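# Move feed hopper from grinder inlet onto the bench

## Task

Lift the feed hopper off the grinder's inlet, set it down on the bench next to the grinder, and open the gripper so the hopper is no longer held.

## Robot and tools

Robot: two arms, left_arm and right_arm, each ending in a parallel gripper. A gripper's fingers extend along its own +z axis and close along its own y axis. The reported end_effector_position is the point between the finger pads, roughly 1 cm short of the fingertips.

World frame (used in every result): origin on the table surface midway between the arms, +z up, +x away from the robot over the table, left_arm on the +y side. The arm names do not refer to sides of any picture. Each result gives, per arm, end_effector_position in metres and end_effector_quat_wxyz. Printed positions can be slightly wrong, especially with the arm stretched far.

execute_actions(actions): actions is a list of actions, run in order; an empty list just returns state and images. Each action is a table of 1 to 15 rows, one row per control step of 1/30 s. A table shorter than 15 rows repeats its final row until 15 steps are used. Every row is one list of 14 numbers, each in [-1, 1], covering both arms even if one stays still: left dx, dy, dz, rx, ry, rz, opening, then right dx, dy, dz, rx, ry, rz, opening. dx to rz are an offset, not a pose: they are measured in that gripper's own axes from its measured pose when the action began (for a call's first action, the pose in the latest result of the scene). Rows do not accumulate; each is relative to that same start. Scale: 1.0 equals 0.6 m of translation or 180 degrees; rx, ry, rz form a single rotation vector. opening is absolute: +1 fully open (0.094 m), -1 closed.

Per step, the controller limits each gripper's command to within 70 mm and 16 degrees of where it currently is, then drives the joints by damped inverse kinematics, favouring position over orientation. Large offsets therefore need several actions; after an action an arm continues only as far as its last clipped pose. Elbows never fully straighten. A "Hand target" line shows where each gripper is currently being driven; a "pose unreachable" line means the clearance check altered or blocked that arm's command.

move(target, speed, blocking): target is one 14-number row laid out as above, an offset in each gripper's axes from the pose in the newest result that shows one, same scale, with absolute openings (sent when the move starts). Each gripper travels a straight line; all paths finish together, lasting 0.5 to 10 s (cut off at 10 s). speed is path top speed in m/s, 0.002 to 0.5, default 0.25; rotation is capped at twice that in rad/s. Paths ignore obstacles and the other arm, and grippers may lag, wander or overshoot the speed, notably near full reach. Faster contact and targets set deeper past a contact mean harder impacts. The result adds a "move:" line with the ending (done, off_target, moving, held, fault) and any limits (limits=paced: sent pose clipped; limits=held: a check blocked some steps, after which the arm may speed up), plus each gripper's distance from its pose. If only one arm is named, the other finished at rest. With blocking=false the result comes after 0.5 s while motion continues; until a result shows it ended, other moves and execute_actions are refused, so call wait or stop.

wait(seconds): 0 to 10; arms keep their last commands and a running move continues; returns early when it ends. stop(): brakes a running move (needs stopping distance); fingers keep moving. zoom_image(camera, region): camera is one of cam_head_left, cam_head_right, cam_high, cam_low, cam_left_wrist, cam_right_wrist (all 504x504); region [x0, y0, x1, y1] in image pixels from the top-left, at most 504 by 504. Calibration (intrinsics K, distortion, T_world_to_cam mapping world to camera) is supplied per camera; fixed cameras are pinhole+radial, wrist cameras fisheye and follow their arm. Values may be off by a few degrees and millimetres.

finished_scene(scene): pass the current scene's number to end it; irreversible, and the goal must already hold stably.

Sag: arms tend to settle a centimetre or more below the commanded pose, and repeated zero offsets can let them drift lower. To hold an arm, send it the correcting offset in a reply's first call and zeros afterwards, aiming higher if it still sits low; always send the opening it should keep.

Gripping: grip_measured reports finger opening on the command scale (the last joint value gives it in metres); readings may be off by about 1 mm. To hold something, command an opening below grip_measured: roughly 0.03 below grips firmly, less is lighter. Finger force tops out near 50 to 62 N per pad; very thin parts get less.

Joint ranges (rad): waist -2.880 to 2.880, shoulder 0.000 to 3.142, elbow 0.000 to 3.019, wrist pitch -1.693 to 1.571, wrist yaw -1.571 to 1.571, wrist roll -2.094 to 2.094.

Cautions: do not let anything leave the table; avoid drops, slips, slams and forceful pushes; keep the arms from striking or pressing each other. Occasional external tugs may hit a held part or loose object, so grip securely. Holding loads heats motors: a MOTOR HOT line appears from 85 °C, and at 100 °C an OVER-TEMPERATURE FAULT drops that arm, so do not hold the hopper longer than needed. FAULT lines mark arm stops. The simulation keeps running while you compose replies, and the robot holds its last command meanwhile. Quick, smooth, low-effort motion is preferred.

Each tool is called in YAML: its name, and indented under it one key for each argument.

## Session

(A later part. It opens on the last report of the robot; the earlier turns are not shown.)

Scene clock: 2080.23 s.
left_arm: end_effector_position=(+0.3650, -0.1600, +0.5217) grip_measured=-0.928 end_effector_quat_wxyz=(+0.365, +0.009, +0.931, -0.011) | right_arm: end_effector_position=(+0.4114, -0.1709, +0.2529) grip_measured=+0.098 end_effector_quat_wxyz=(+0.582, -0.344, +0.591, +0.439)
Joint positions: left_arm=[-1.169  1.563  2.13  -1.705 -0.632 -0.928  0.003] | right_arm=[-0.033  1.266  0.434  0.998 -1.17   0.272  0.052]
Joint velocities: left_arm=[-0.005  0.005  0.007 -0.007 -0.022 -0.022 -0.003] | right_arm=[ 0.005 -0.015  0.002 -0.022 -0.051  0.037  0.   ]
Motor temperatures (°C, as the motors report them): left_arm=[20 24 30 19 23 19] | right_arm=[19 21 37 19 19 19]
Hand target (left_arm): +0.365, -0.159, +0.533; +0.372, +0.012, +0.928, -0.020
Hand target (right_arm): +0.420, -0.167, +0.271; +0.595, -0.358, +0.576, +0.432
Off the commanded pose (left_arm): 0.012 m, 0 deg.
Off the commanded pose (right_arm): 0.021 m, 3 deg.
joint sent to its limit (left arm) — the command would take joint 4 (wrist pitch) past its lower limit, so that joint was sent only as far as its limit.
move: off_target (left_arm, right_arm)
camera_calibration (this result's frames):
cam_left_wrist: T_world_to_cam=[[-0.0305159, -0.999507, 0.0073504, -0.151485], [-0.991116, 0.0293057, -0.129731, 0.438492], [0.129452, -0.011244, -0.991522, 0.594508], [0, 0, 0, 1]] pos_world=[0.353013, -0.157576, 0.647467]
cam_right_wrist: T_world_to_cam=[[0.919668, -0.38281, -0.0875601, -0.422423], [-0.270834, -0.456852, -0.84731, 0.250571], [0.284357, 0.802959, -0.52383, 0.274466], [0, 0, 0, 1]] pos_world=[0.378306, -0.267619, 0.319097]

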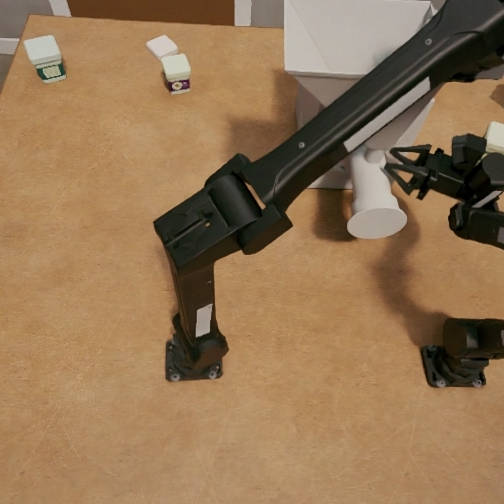

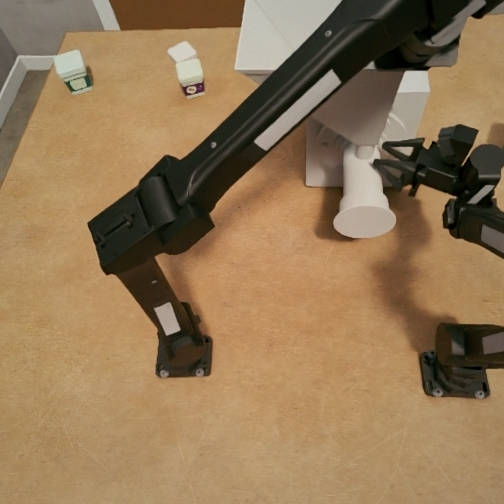

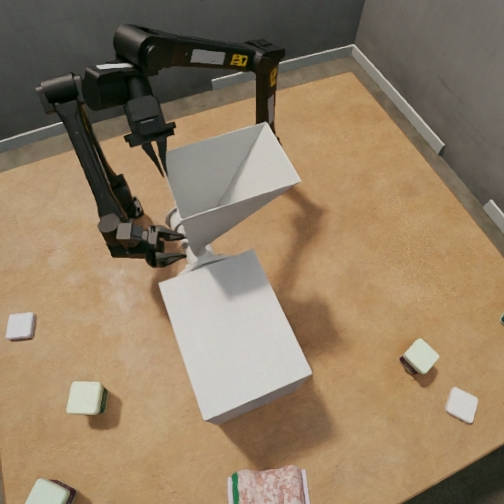

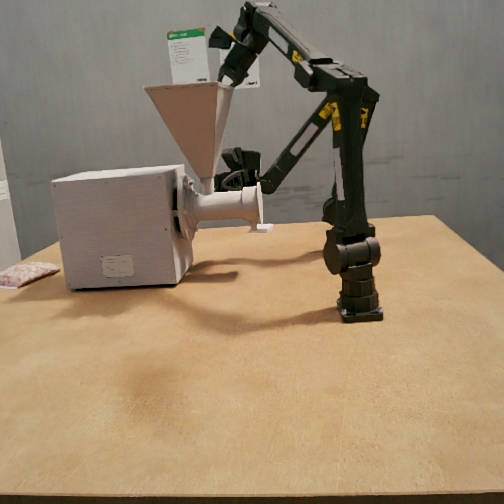

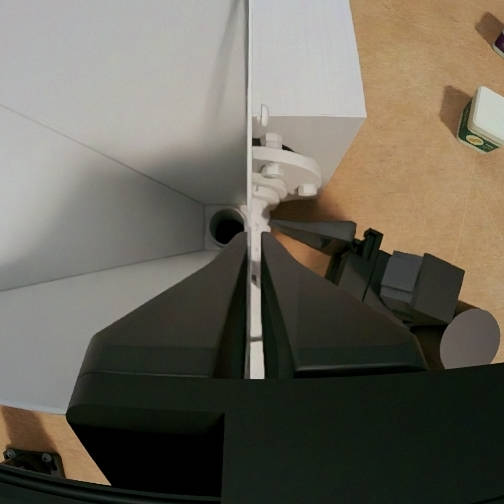

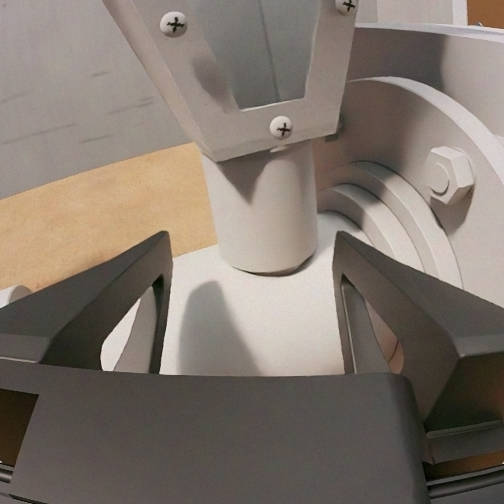

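move:
  target: [-0.014,0,-0.015,0,0,0,-1, -0.035,-0.01,0.035,0,-0.01,-0.055,0.1]
  speed: 0.03

Scene clock: 2099.80 s.
left_arm: end_effector_position=(+0.3650, -0.1600, +0.5217) grip_measured=-0.928 end_effector_quat_wxyz=(+0.365, +0.009, +0.931, -0.011) | right_arm: end_effector_position=(+0.4158, -0.1609, +0.2580) grip_measured=+0.098 end_effector_quat_wxyz=(+0.615, -0.374, +0.567, +0.400)
Joint positions: left_arm=[-1.169  1.563  2.13  -1.705 -0.632 -0.928  0.003] | right_arm=[ 0.003  1.266  0.444  0.997 -1.12   0.152  0.052]
Joint velocities: left_arm=[-0.015 -0.005 -0.007  0.017  0.007  0.066  0.001] | right_arm=[-0.005  0.005 -0.002 -0.002 -0.022 -0.022  0.001]
Motor temperatures (°C, as the motors report them): left_arm=[20 24 30 19 23 19] | right_arm=[19 21 37 19 19 19]
Hand target (left_arm): +0.365, -0.159, +0.533; +0.372, +0.012, +0.928, -0.020
Hand target (right_arm): +0.426, -0.156, +0.274; +0.627, -0.387, +0.550, +0.392
Off the commanded pose (left_arm): 0.012 m, 0 deg.
Off the commanded pose (right_arm): 0.020 m, 3 deg.
joint sent to its limit (left arm) — the command would take joint 4 (wrist pitch) past its lower limit, so that joint was sent only as far as its limit.
move: off_target (left_arm, right_arm)
camera_calibration (this result's frames):
cam_left_wrist: T_world_to_cam=[[-0.0305159, -0.999507, 0.0073504, -0.151485], [-0.991116, 0.0293057, -0.129731, 0.438492], [0.129452, -0.011244, -0.991522, 0.594508], [0, 0, 0, 1]] pos_world=[0.353013, -0.157576, 0.647467]
cam_right_wrist: T_world_to_cam=[[0.9141, -0.403792, 0.0370492, -0.455378], [-0.17943, -0.484739, -0.856057, 0.220463], [0.363628, 0.775874, -0.515552, 0.228344], [0, 0, 0, 1]] pos_world=[0.372786, -0.254177, 0.323323]

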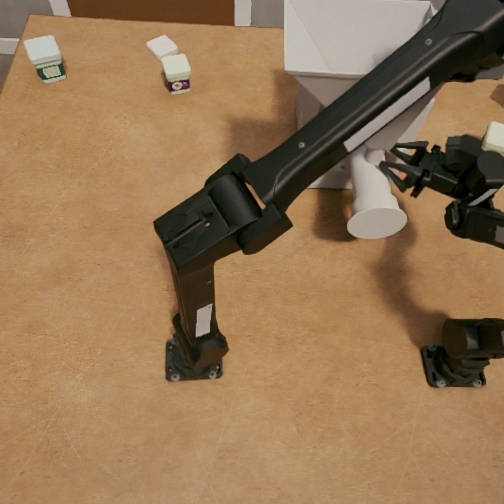

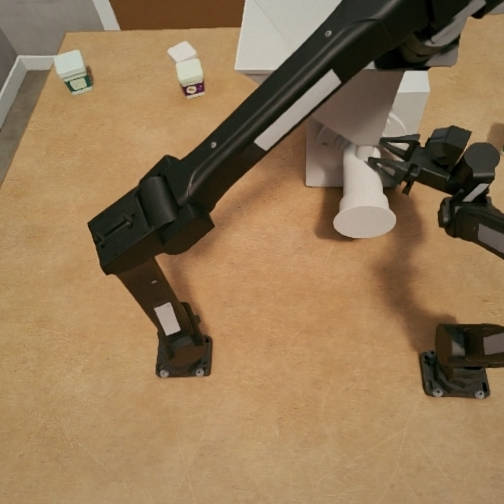

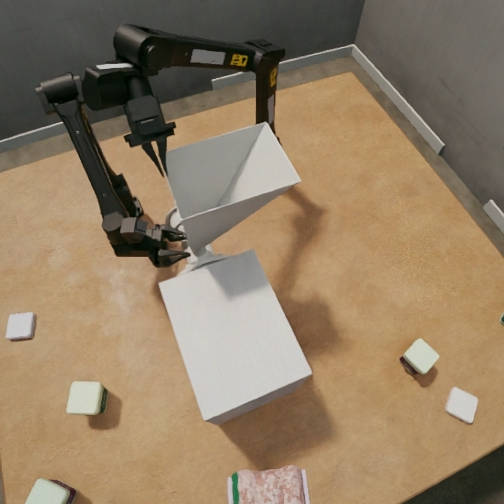

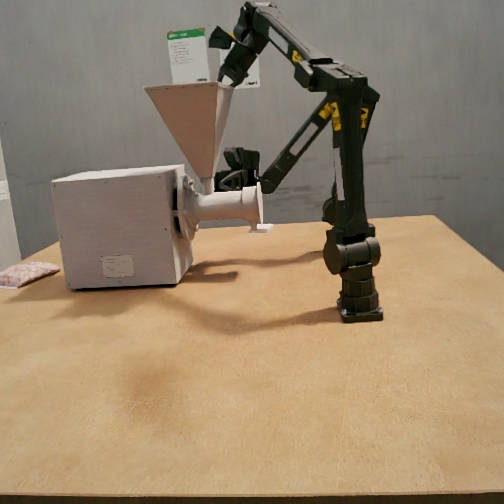

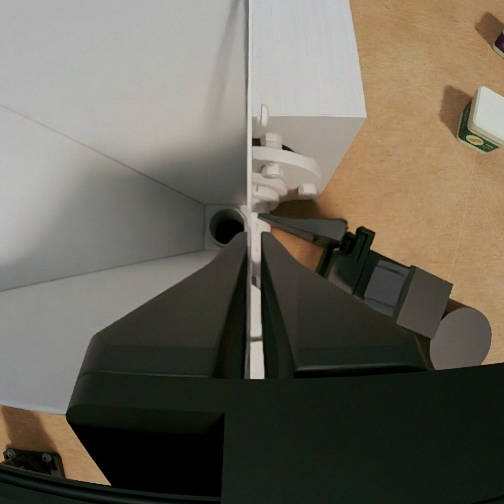

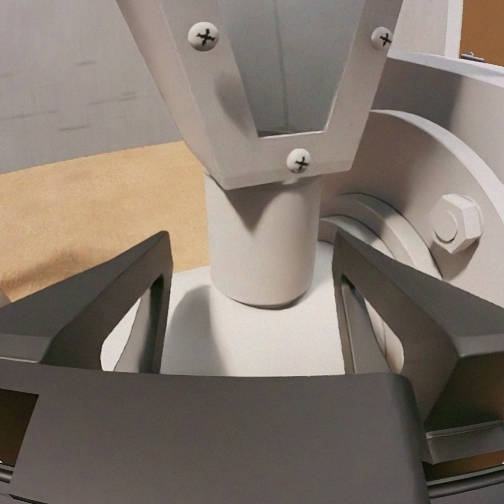

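move:
  target: [-0.014,0,-0.015,0,0,0,-1, -0.028,-0.021,0.045,-0.004,-0.006,-0.015,0.1]
  speed: 0.03

Scene clock: 2112.53 s.
left_arm: end_effector_position=(+0.3650, -0.1600, +0.5217) grip_measured=-0.928 end_effector_quat_wxyz=(+0.365, +0.009, +0.931, -0.011) | right_arm: end_effector_position=(+0.4260, -0.1477, +0.2635) grip_measured=+0.098 end_effector_quat_wxyz=(+0.619, -0.379, +0.562, +0.397)
Joint positions: left_arm=[-1.169  1.563  2.13  -1.705 -0.632 -0.928  0.003] | right_arm=[ 0.043  1.285  0.477  0.982 -1.082  0.131  0.052]
Joint velocities: left_arm=[ 0.005 -0.015 -0.027 -0.012 -0.066  0.022 -0.   ] | right_arm=[-0.005  0.005  0.017  0.002  0.037  0.022  0.   ]
Motor temperatures (°C, as the motors report them): left_arm=[20 24 30 19 23 19] | right_arm=[19 21 38 19 19 19]
Hand target (left_arm): +0.365, -0.159, +0.533; +0.372, +0.012, +0.928, -0.020
Hand target (right_arm): +0.437, -0.143, +0.277; +0.627, -0.388, +0.550, +0.392
Off the commanded pose (left_arm): 0.012 m, 0 deg.
Off the commanded pose (right_arm): 0.018 m, 2 deg.
joint sent to its limit (left arm) — the command would take joint 4 (wrist pitch) past its lower limit, so that joint was sent only as far as its limit.
move: off_target (left_arm, right_arm)
camera_calibration (this result's frames):
cam_left_wrist: T_world_to_cam=[[-0.0305159, -0.999507, 0.0073504, -0.151485], [-0.991116, 0.0293057, -0.129731, 0.438492], [0.129452, -0.011244, -0.991522, 0.594508], [0, 0, 0, 1]] pos_world=[0.353013, -0.157576, 0.647467]
cam_right_wrist: T_world_to_cam=[[0.913785, -0.402599, 0.0539611, -0.463744], [-0.163679, -0.48653, -0.858195, 0.226978], [0.371762, 0.775373, -0.51048, 0.212343], [0, 0, 0, 1]] pos_world=[0.381972, -0.240917, 0.328212]

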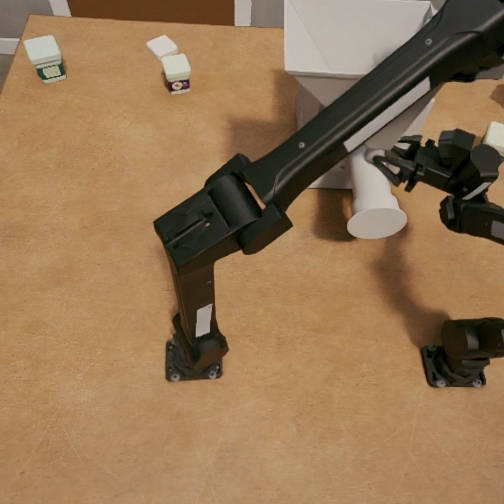

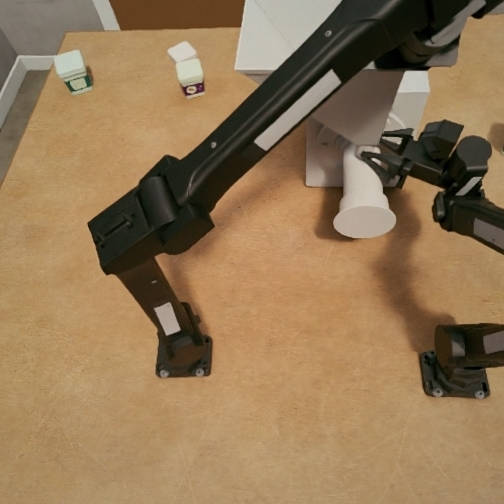

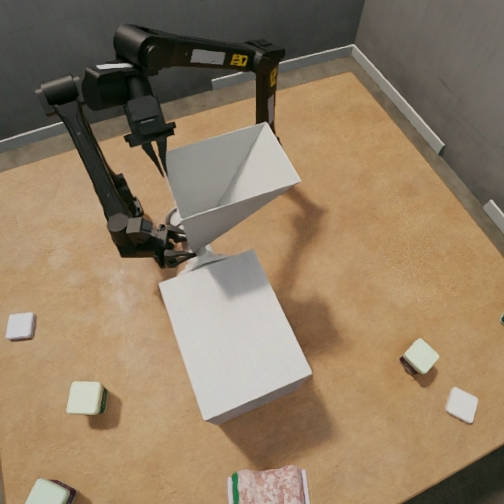

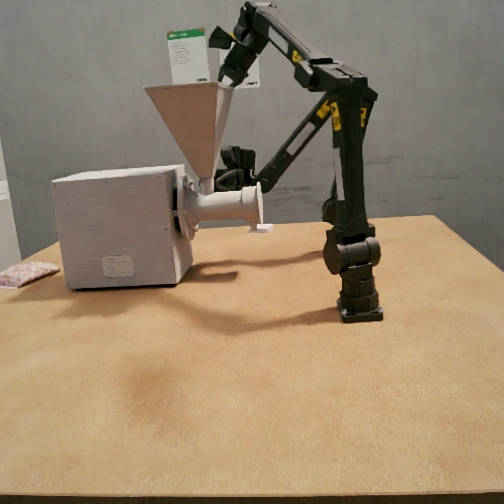

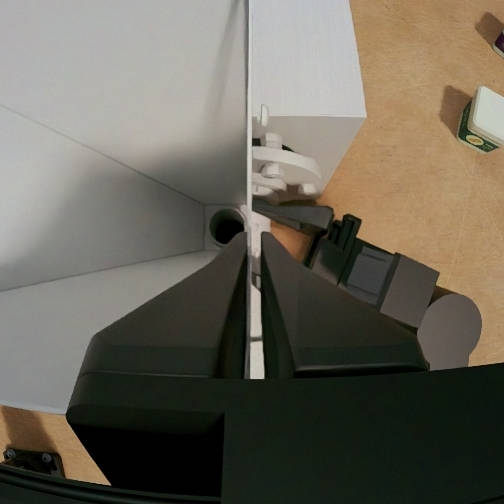

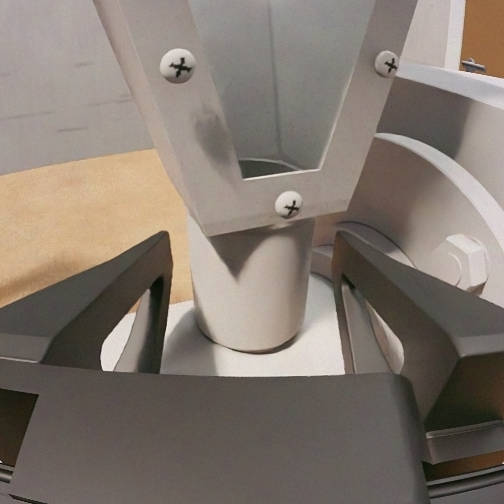

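execute_actions:
  actions:
    - [[-0.014,0,-0.015,0,0,0,-1, -0.022,-0.013,0.017,-0.004,-0.006,-0.012,-0.5]]
    - [[-0.014,0,-0.015,0,0,0,-1, 0,0,0,0,0,0,-0.5]]

Scene clock: 2121.00 s.
left_arm: end_effector_position=(+0.3650, -0.1599, +0.5219) grip_measured=-0.928 end_effector_quat_wxyz=(+0.366, +0.009, +0.931, -0.011) | right_arm: end_effector_position=(+0.4255, -0.1469, +0.2634) grip_measured=-0.214 end_effector_quat_wxyz=(+0.619, -0.380, +0.561, +0.397)
Joint positions: left_arm=[-1.169  1.563  2.13  -1.705 -0.632 -0.928  0.003] | right_arm=[ 0.045  1.286  0.477  0.982 -1.083  0.13   0.037]
Joint velocities: left_arm=[ 0.005  0.005 -0.017 -0.012 -0.022  0.022  0.   ] | right_arm=[ 0.005 -0.005 -0.002 -0.002 -0.007 -0.007  0.   ]
Motor temperatures (°C, as the motors report them): left_arm=[20 24 30 19 22 19] | right_arm=[19 21 38 19 19 19]
Hand target (left_arm): +0.365, -0.159, +0.534; +0.372, +0.012, +0.928, -0.020
Hand target (right_arm): +0.426, -0.147, +0.263; +0.619, -0.380, +0.561, +0.397
Off the commanded pose (left_arm): 0.012 m, 0 deg.
Off the commanded pose (right_arm): 0.000 m, 0 deg.
joint sent to its limit (left arm) — the command would take joint 4 (wrist pitch) past its lower limit, so that joint was sent only as far as its limit.
camera_calibration (this result's frames):
cam_left_wrist: T_world_to_cam=[[-0.0307966, -0.999498, 0.00742365, -0.15129], [-0.991084, 0.0295724, -0.129919, 0.438572], [0.129634, -0.0113585, -0.991497, 0.594601], [0, 0, 0, 1]] pos_world=[0.352922, -0.15743, 0.647647]
cam_right_wrist: T_world_to_cam=[[0.914907, -0.399874, 0.0551928, -0.46337], [-0.161334, -0.487564, -0.858052, 0.226009], [0.370022, 0.776133, -0.510589, 0.212712], [0, 0, 0, 1]] pos_world=[0.381696, -0.240189, 0.328111]

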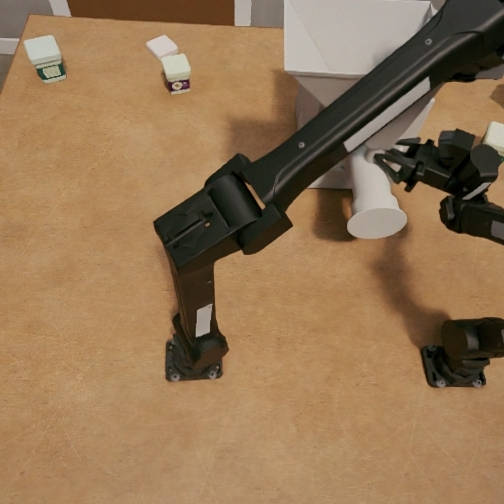

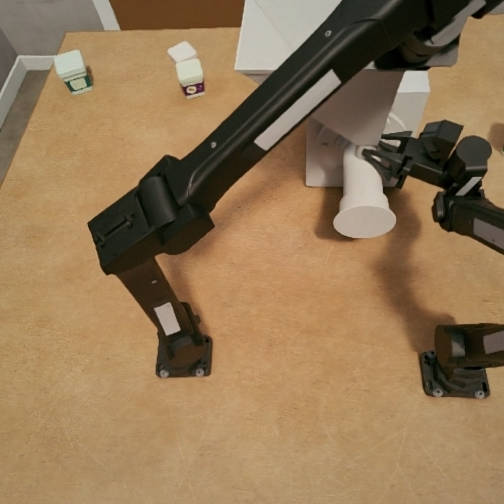

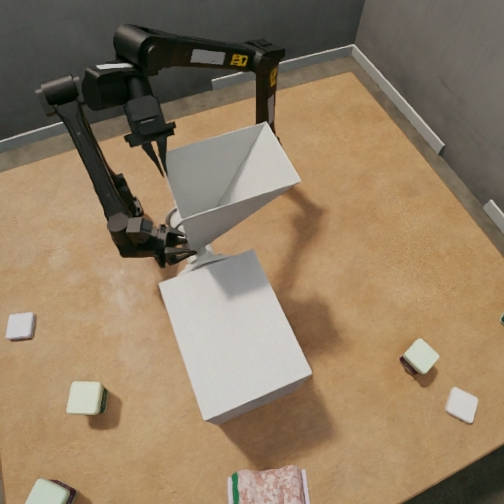

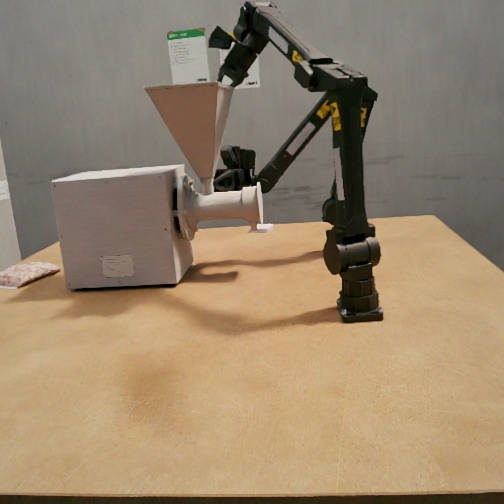

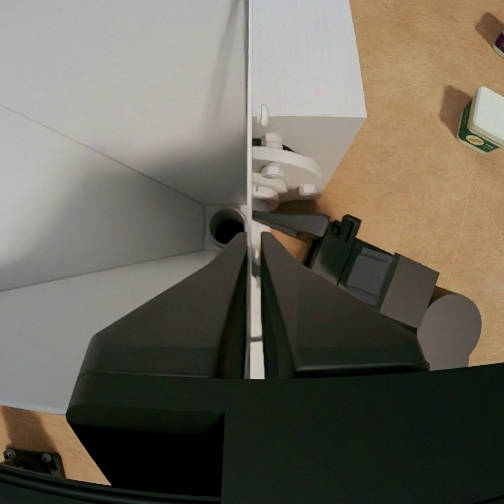

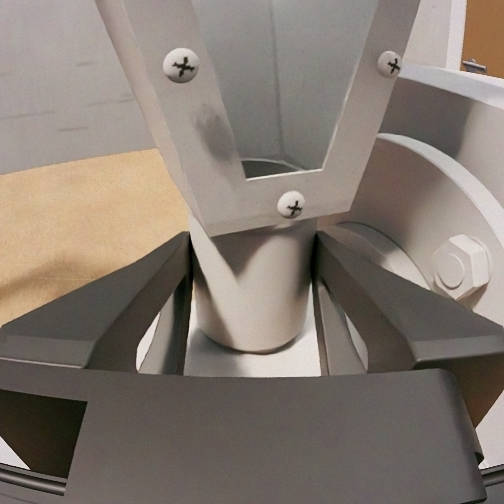

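move:
  target: [-0.102,-0.002,-0.110,0,0,0,-1, -0.1495,-0.004,0.012,0,0,0,-1]
  speed: 0.03

Scene clock: 2130.03 s.
left_arm: end_effector_position=(+0.3685, -0.1619, +0.5256) grip_measured=-0.928 end_effector_quat_wxyz=(+0.361, +0.030, +0.932, -0.013) | right_arm: end_effector_position=(+0.4242, -0.1476, +0.2681) grip_measured=-0.214 end_effector_quat_wxyz=(+0.578, -0.360, +0.615, +0.399)
Joint positions: left_arm=[-1.158  1.573  2.156 -1.705 -0.608 -0.872  0.003] | right_arm=[ 0.05   1.161  0.509  0.622 -1.052  0.048  0.037]
Joint velocities: left_arm=[-0.015 -0.005  0.002  0.002 -0.022 -0.051  0.   ] | right_arm=[-0.005  0.005  0.007  0.002  0.007 -0.037  0.001]
Motor temperatures (°C, as the motors report them): left_arm=[20 24 31 19 23 19] | right_arm=[19 21 37 19 19 19]
Hand target (left_arm): +0.361, -0.152, +0.590; +0.406, +0.024, +0.912, -0.060
Hand target (right_arm): +0.420, -0.147, +0.342; +0.617, -0.383, +0.562, +0.395
Off the commanded pose (left_arm): 0.086 m, 3 deg; position clipped at the last step of the last action.
Off the commanded pose (right_arm): 0.085 m, 8 deg; position clipped at the last step of the last action.
joint sent to its limit (left arm) — the command would take joint 4 (wrist pitch) past its lower limit, so that joint was sent only as far as its limit.
move: off_target (left_arm, right_arm); limits=paced
camera_calibration (this result's frames):
cam_left_wrist: T_world_to_cam=[[-0.0712068, -0.997446, -0.00565838, -0.13115], [-0.990251, 0.0713718, -0.119619, 0.443669], [0.119717, -0.00291448, -0.992804, 0.603558], [0, 0, 0, 1]] pos_world=[0.357748, -0.160722, 0.651544]
cam_right_wrist: T_world_to_cam=[[0.903857, -0.425713, -0.0425518, -0.435573], [-0.283137, -0.520637, -0.805463, 0.262214], [0.320742, 0.740071, -0.591117, 0.253375], [0, 0, 0, 1]] pos_world=[0.38667, -0.236427, 0.342443]

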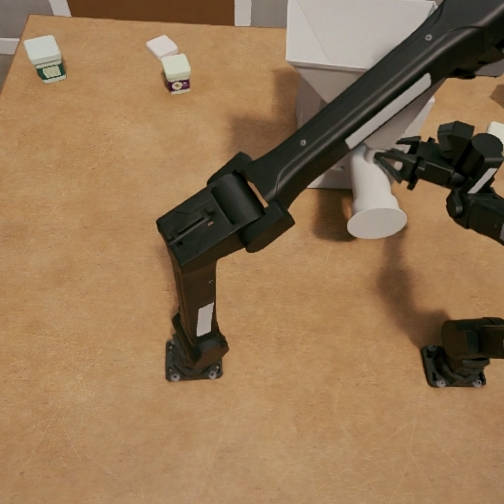

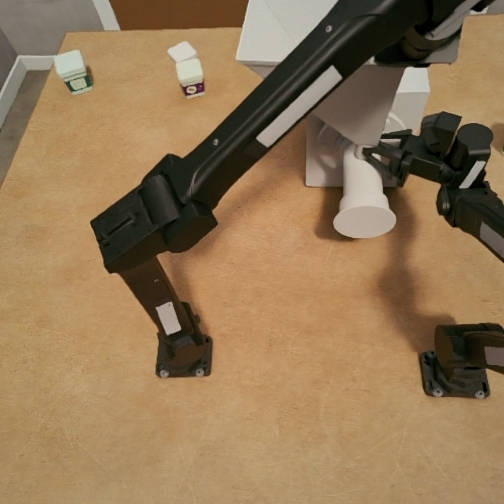

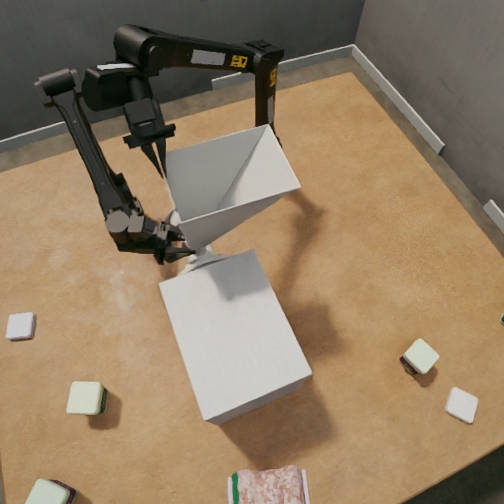

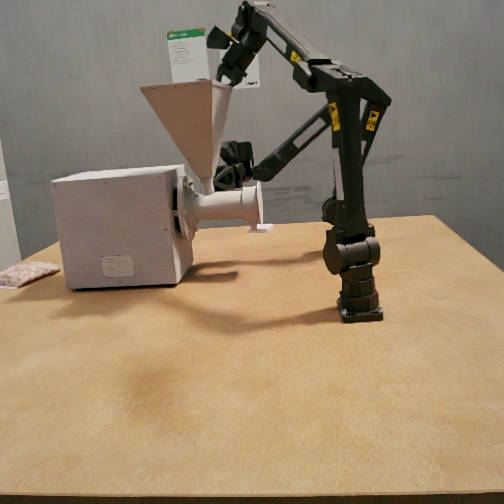

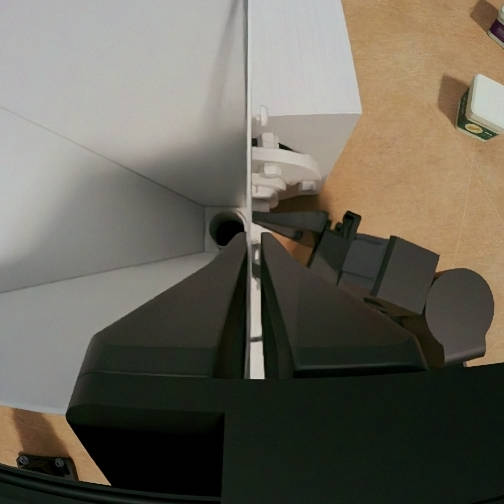

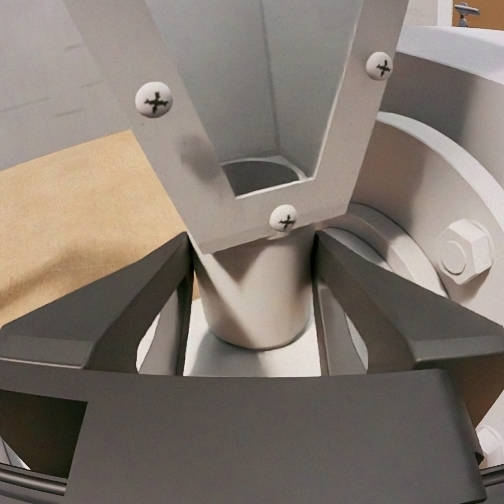

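wait:
  seconds: 2

zoom_image:
  camera: "cam_low"
  region: [150, 130, 290, 250]

Scene clock: 2136.10 s.
left_arm: end_effector_position=(+0.3685, -0.1619, +0.5256) grip_measured=-0.928 end_effector_quat_wxyz=(+0.361, +0.030, +0.932, -0.013) | right_arm: end_effector_position=(+0.4242, -0.1476, +0.2681) grip_measured=-0.214 end_effector_quat_wxyz=(+0.578, -0.360, +0.615, +0.399)
Joint positions: left_arm=[-1.158  1.573  2.156 -1.705 -0.608 -0.872  0.003] | right_arm=[ 0.05   1.161  0.509  0.622 -1.052  0.048  0.037]
Joint velocities: left_arm=[-0.005  0.015 -0.032 -0.022 -0.037 -0.022  0.   ] | right_arm=[-0.015 -0.015  0.002  0.002 -0.022  0.007 -0.001]
Motor temperatures (°C, as the motors report them): left_arm=[20 24 34 19 23 19] | right_arm=[19 22 39 19 20 19]
Hand target (left_arm): +0.361, -0.152, +0.590; +0.406, +0.024, +0.912, -0.060
Hand target (right_arm): +0.420, -0.147, +0.342; +0.617, -0.383, +0.562, +0.395
Off the commanded pose (left_arm): 0.086 m, 3 deg; position clipped at the last step of the last action.
Off the commanded pose (right_arm): 0.085 m, 8 deg; position clipped at the last step of the last action.
wait: 2.00 s; at rest from the start
camera_calibration (this result's frames):
cam_left_wrist: T_world_to_cam=[[-0.0712068, -0.997446, -0.00565838, -0.13115], [-0.990251, 0.0713718, -0.119619, 0.443669], [0.119717, -0.00291448, -0.992804, 0.603558], [0, 0, 0, 1]] pos_world=[0.357748, -0.160722, 0.651544]
cam_right_wrist: T_world_to_cam=[[0.903841, -0.425714, -0.0428822, -0.435478], [-0.283443, -0.520662, -0.805339, 0.262257], [0.320517, 0.740053, -0.591262, 0.253472], [0, 0, 0, 1]] pos_world=[0.386696, -0.236424, 0.3424]

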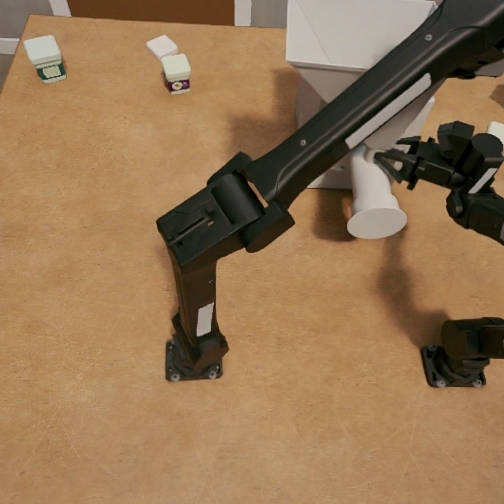

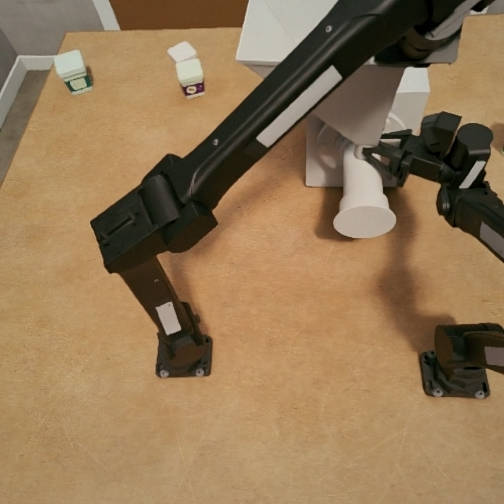

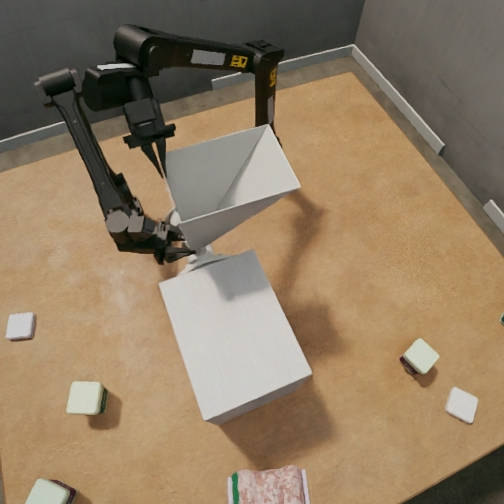

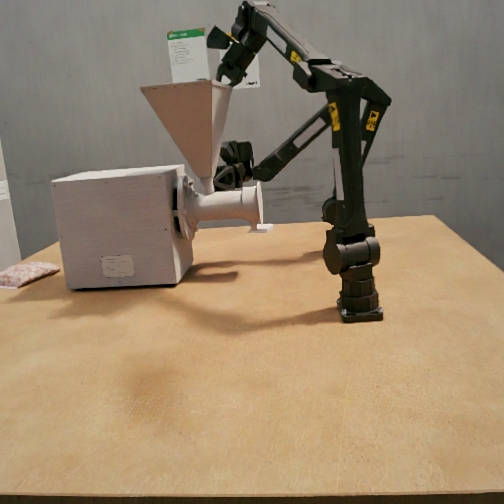

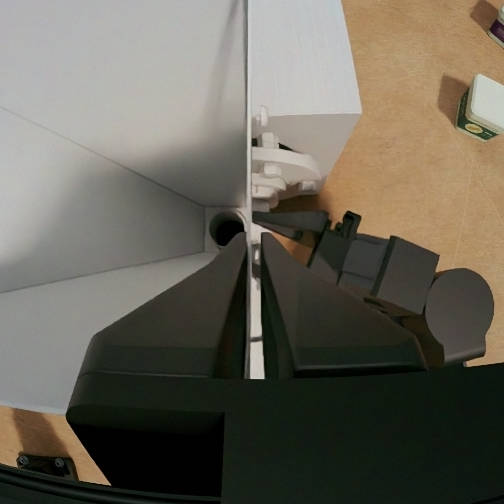

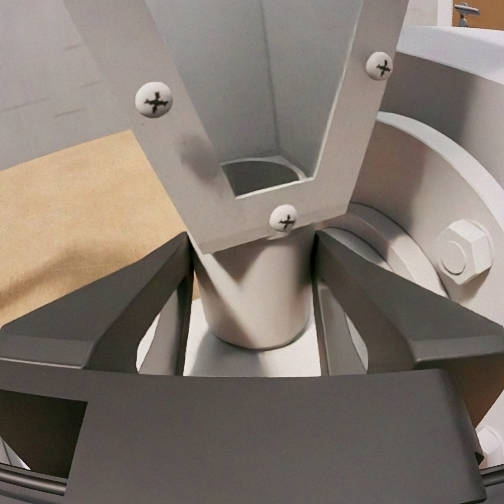

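Region (150, 130, 290, 250) of cam_low's 504x504 image, scaled by 3.600, with more detail than that image has; it fills the top 432 rows of this view, and the rest is white.

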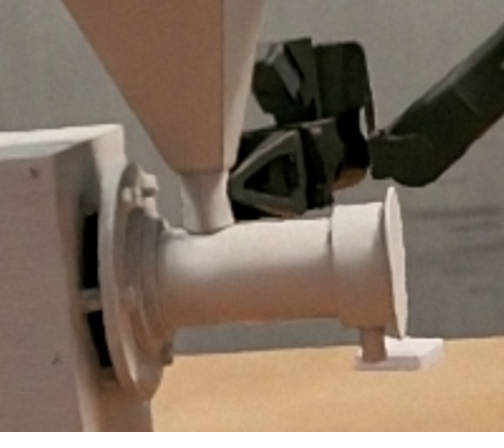

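execute_actions:
  actions:
    - [[-0.01,0,-0.01,0,0,0,-1, -0.01,0,0,0,0,0,-1]]

Scene clock: 2141.33 s.
left_arm: end_effector_position=(+0.3688, -0.1617, +0.5232) grip_measured=-0.928 end_effector_quat_wxyz=(+0.357, +0.032, +0.934, -0.012) | right_arm: end_effector_position=(+0.4244, -0.1473, +0.2652) grip_measured=-0.214 end_effector_quat_wxyz=(+0.577, -0.364, +0.616, +0.394)
Joint positions: left_arm=[-1.154  1.572  2.151 -1.705 -0.599 -0.87   0.003] | right_arm=[ 0.051  1.163  0.508  0.609 -1.05   0.027  0.037]
Joint velocities: left_arm=[-0.015 -0.005  0.017 -0.007  0.037 -0.066  0.   ] | right_arm=[ 0.005 -0.015 -0.012 -0.012 -0.022  0.037 -0.   ]
Motor temperatures (°C, as the motors report them): left_arm=[20 24 36 19 24 19] | right_arm=[19 22 40 19 20 19]
Hand target (left_arm): +0.369, -0.162, +0.534; +0.365, +0.032, +0.930, -0.018
Hand target (right_arm): +0.424, -0.148, +0.274; +0.578, -0.360, +0.615, +0.399
Off the commanded pose (left_arm): 0.011 m, 1 deg.
Off the commanded pose (right_arm): 0.009 m, 1 deg.
joint sent to its limit (left arm) — the command would take joint 4 (wrist pitch) past its lower limit, so that joint was sent only as far as its limit.
camera_calibration (this result's frames):
cam_left_wrist: T_world_to_cam=[[-0.0735282, -0.997271, -0.00668708, -0.129537], [-0.991072, 0.0738156, -0.11103, 0.43986], [0.111221, -0.00153647, -0.993795, 0.604974], [0, 0, 0, 1]] pos_world=[0.359123, -0.160723, 0.649191]
cam_right_wrist: T_world_to_cam=[[0.903537, -0.427129, -0.0343692, -0.438053], [-0.280397, -0.528676, -0.801174, 0.256598], [0.324035, 0.733527, -0.597444, 0.250724], [0, 0, 0, 1]] pos_world=[0.386504, -0.235361, 0.340318]

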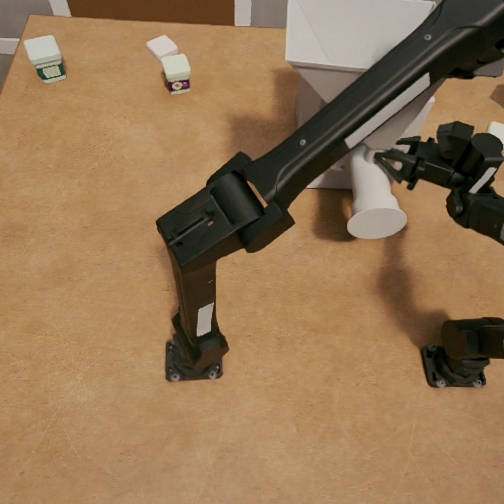

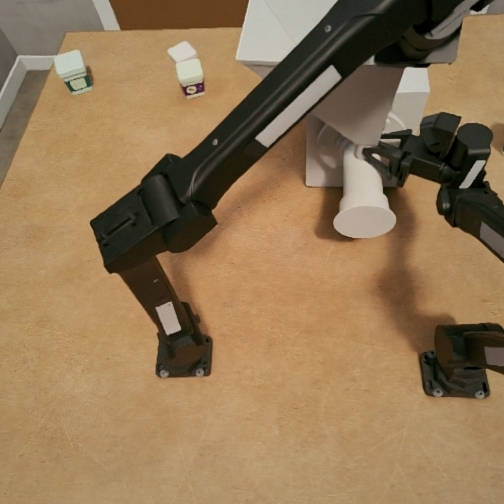

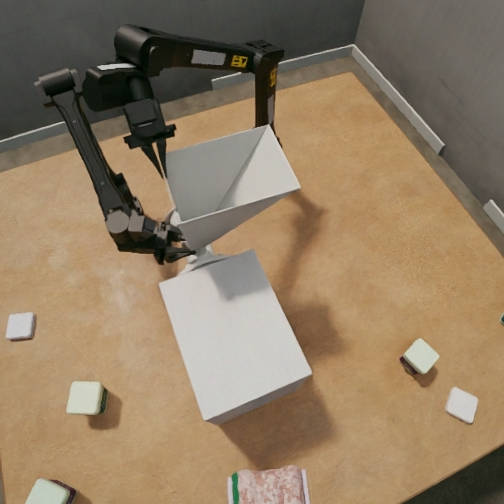

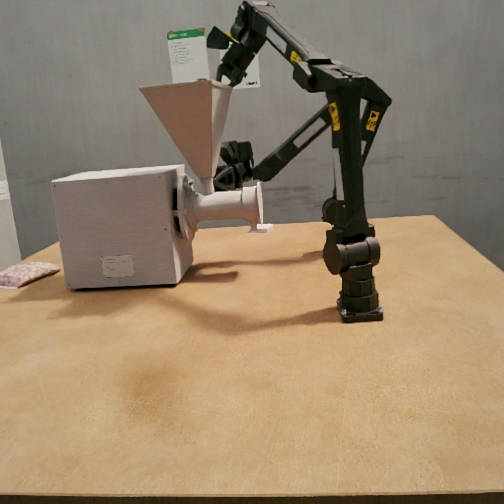

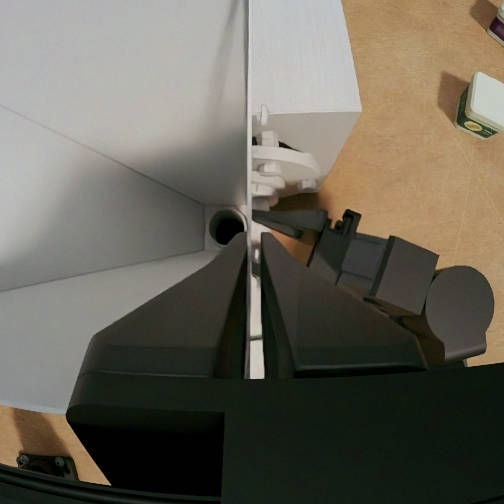

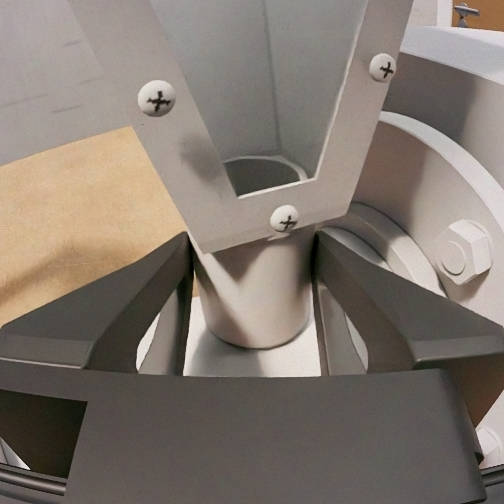

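move:
  target: [-0.009,0.0144,-0.0168,0.0371,0,0.0415,-1, -0.01,0,0,0,0,0,-1]
  speed: 0.03

Scene clock: 2165.03 s.
left_arm: end_effector_position=(+0.3707, -0.1526, +0.5235) grip_measured=-0.928 end_effector_quat_wxyz=(+0.347, +0.080, +0.934, -0.034) | right_arm: end_effector_position=(+0.4242, -0.1477, +0.2657) grip_measured=-0.232 end_effector_quat_wxyz=(+0.578, -0.364, +0.617, +0.390)
Joint positions: left_arm=[-1.118  1.512  2.08  -1.624 -0.517 -0.732  0.003] | right_arm=[ 0.052  1.155  0.508  0.594 -1.043  0.015  0.036]
Joint velocities: left_arm=[-0.005  0.005 -0.012  0.002 -0.081  0.022 -0.001] | right_arm=[ 0.005  0.005  0.002 -0.002 -0.022  0.007 -0.   ]
Motor temperatures (°C, as the motors report them): left_arm=[20 24 31 19 23 19] | right_arm=[19 21 38 19 20 19]
Hand target (left_arm): +0.366, -0.153, +0.534; +0.354, +0.112, +0.928, -0.042
Hand target (right_arm): +0.425, -0.147, +0.271; +0.577, -0.364, +0.616, +0.394
Off the commanded pose (left_arm): 0.012 m, 4 deg.
Off the commanded pose (right_arm): 0.006 m, 1 deg.
move: off_target (left_arm)
camera_calibration (this result's frames):
cam_left_wrist: T_world_to_cam=[[-0.178227, -0.983987, 0.00225297, -0.0841943], [-0.979703, 0.177237, -0.0936423, 0.443572], [0.0917435, -0.0188969, -0.995603, 0.610592], [0, 0, 0, 1]] pos_world=[0.363545, -0.149925, 0.649634]
cam_right_wrist: T_world_to_cam=[[0.901151, -0.432557, -0.0286541, -0.439341], [-0.280681, -0.531818, -0.798992, 0.255738], [0.330371, 0.728055, -0.600659, 0.248719], [0, 0, 0, 1]] pos_world=[0.385524, -0.235115, 0.341139]

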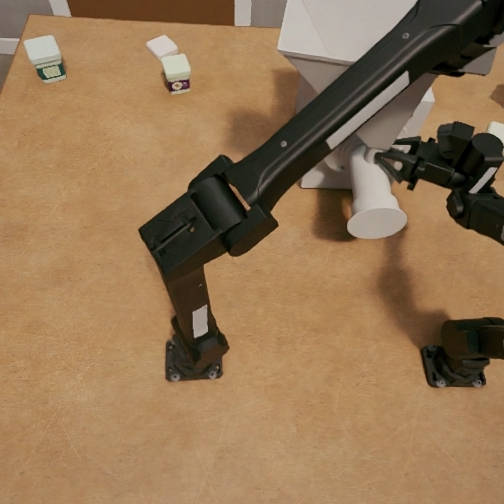

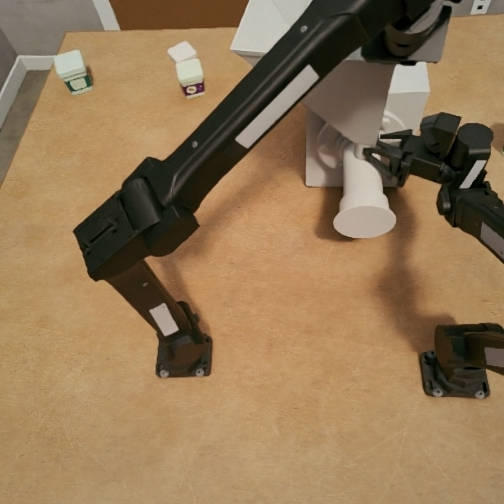

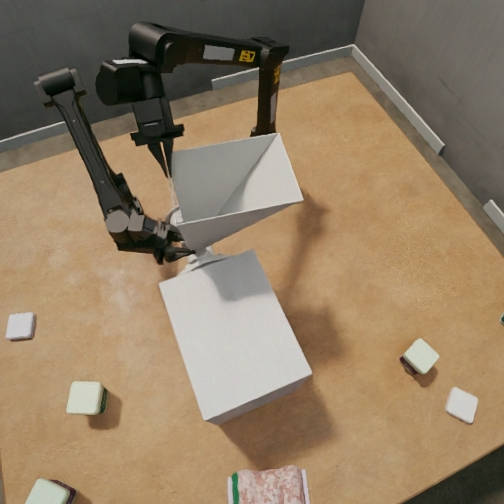

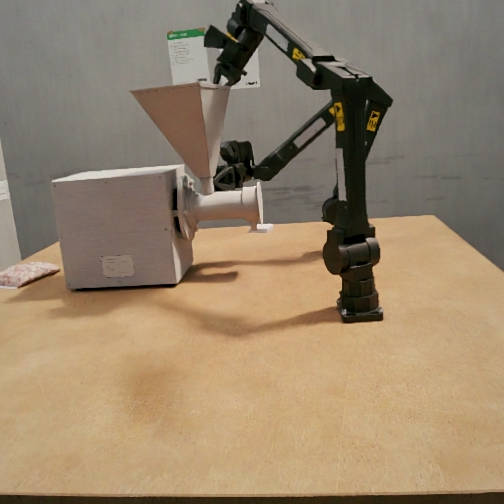

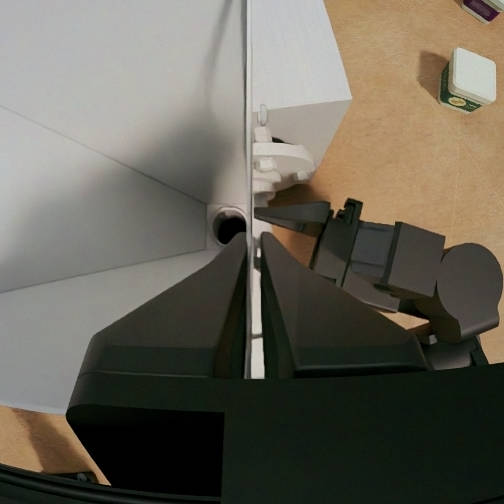

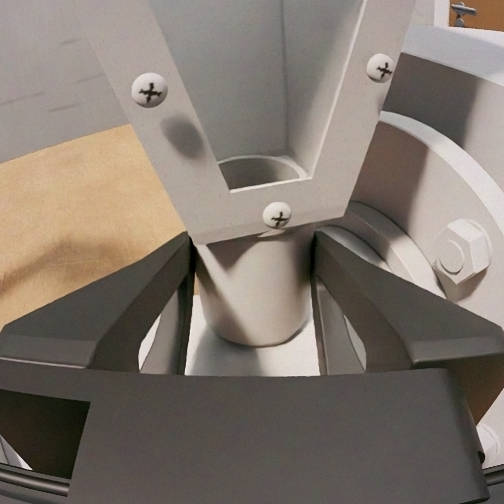

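zoom_image:
  camera: "cam_right_wrist"
  region: [170, 130, 370, 290]

zoom_image:
  camera: "cam_left_wrist"
  region: [190, 180, 290, 260]

Region (170, 130, 370, 290) of cam_right_wrist's 504x504 image, scaled by 2.520, with more detail than that image has; it fills the top 403 rows of this view, and the rest is white.

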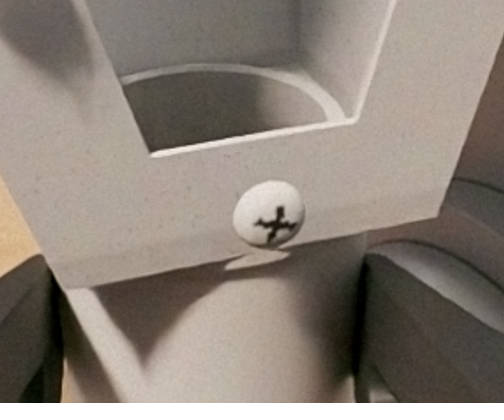

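Region (190, 180, 290, 260) of cam_left_wrist's 504x504 image, scaled by 5.040, with more detail than that image has; it fills the top 403 rows of this view, and the rest is white.

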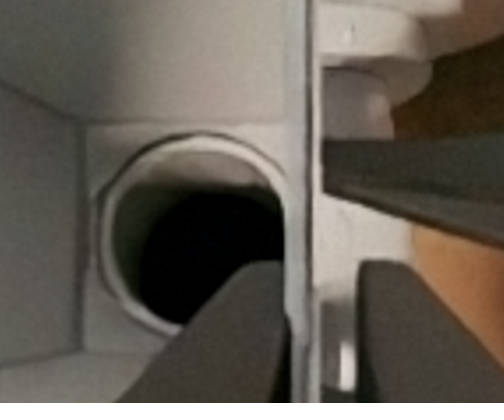

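zoom_image:
  camera: "cam_right_wrist"
  region: [180, 290, 330, 380]

Region (180, 290, 330, 380) of cam_right_wrist's 504x504 image, scaled by 3.360, with more detail than that image has; it fills the top 302 rows of this view, and the rest is white.

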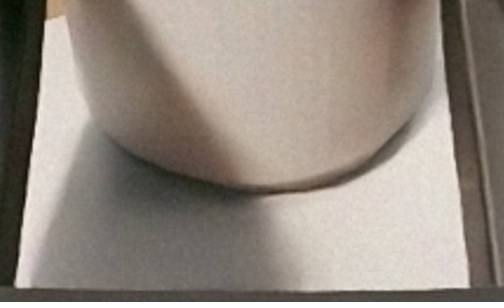

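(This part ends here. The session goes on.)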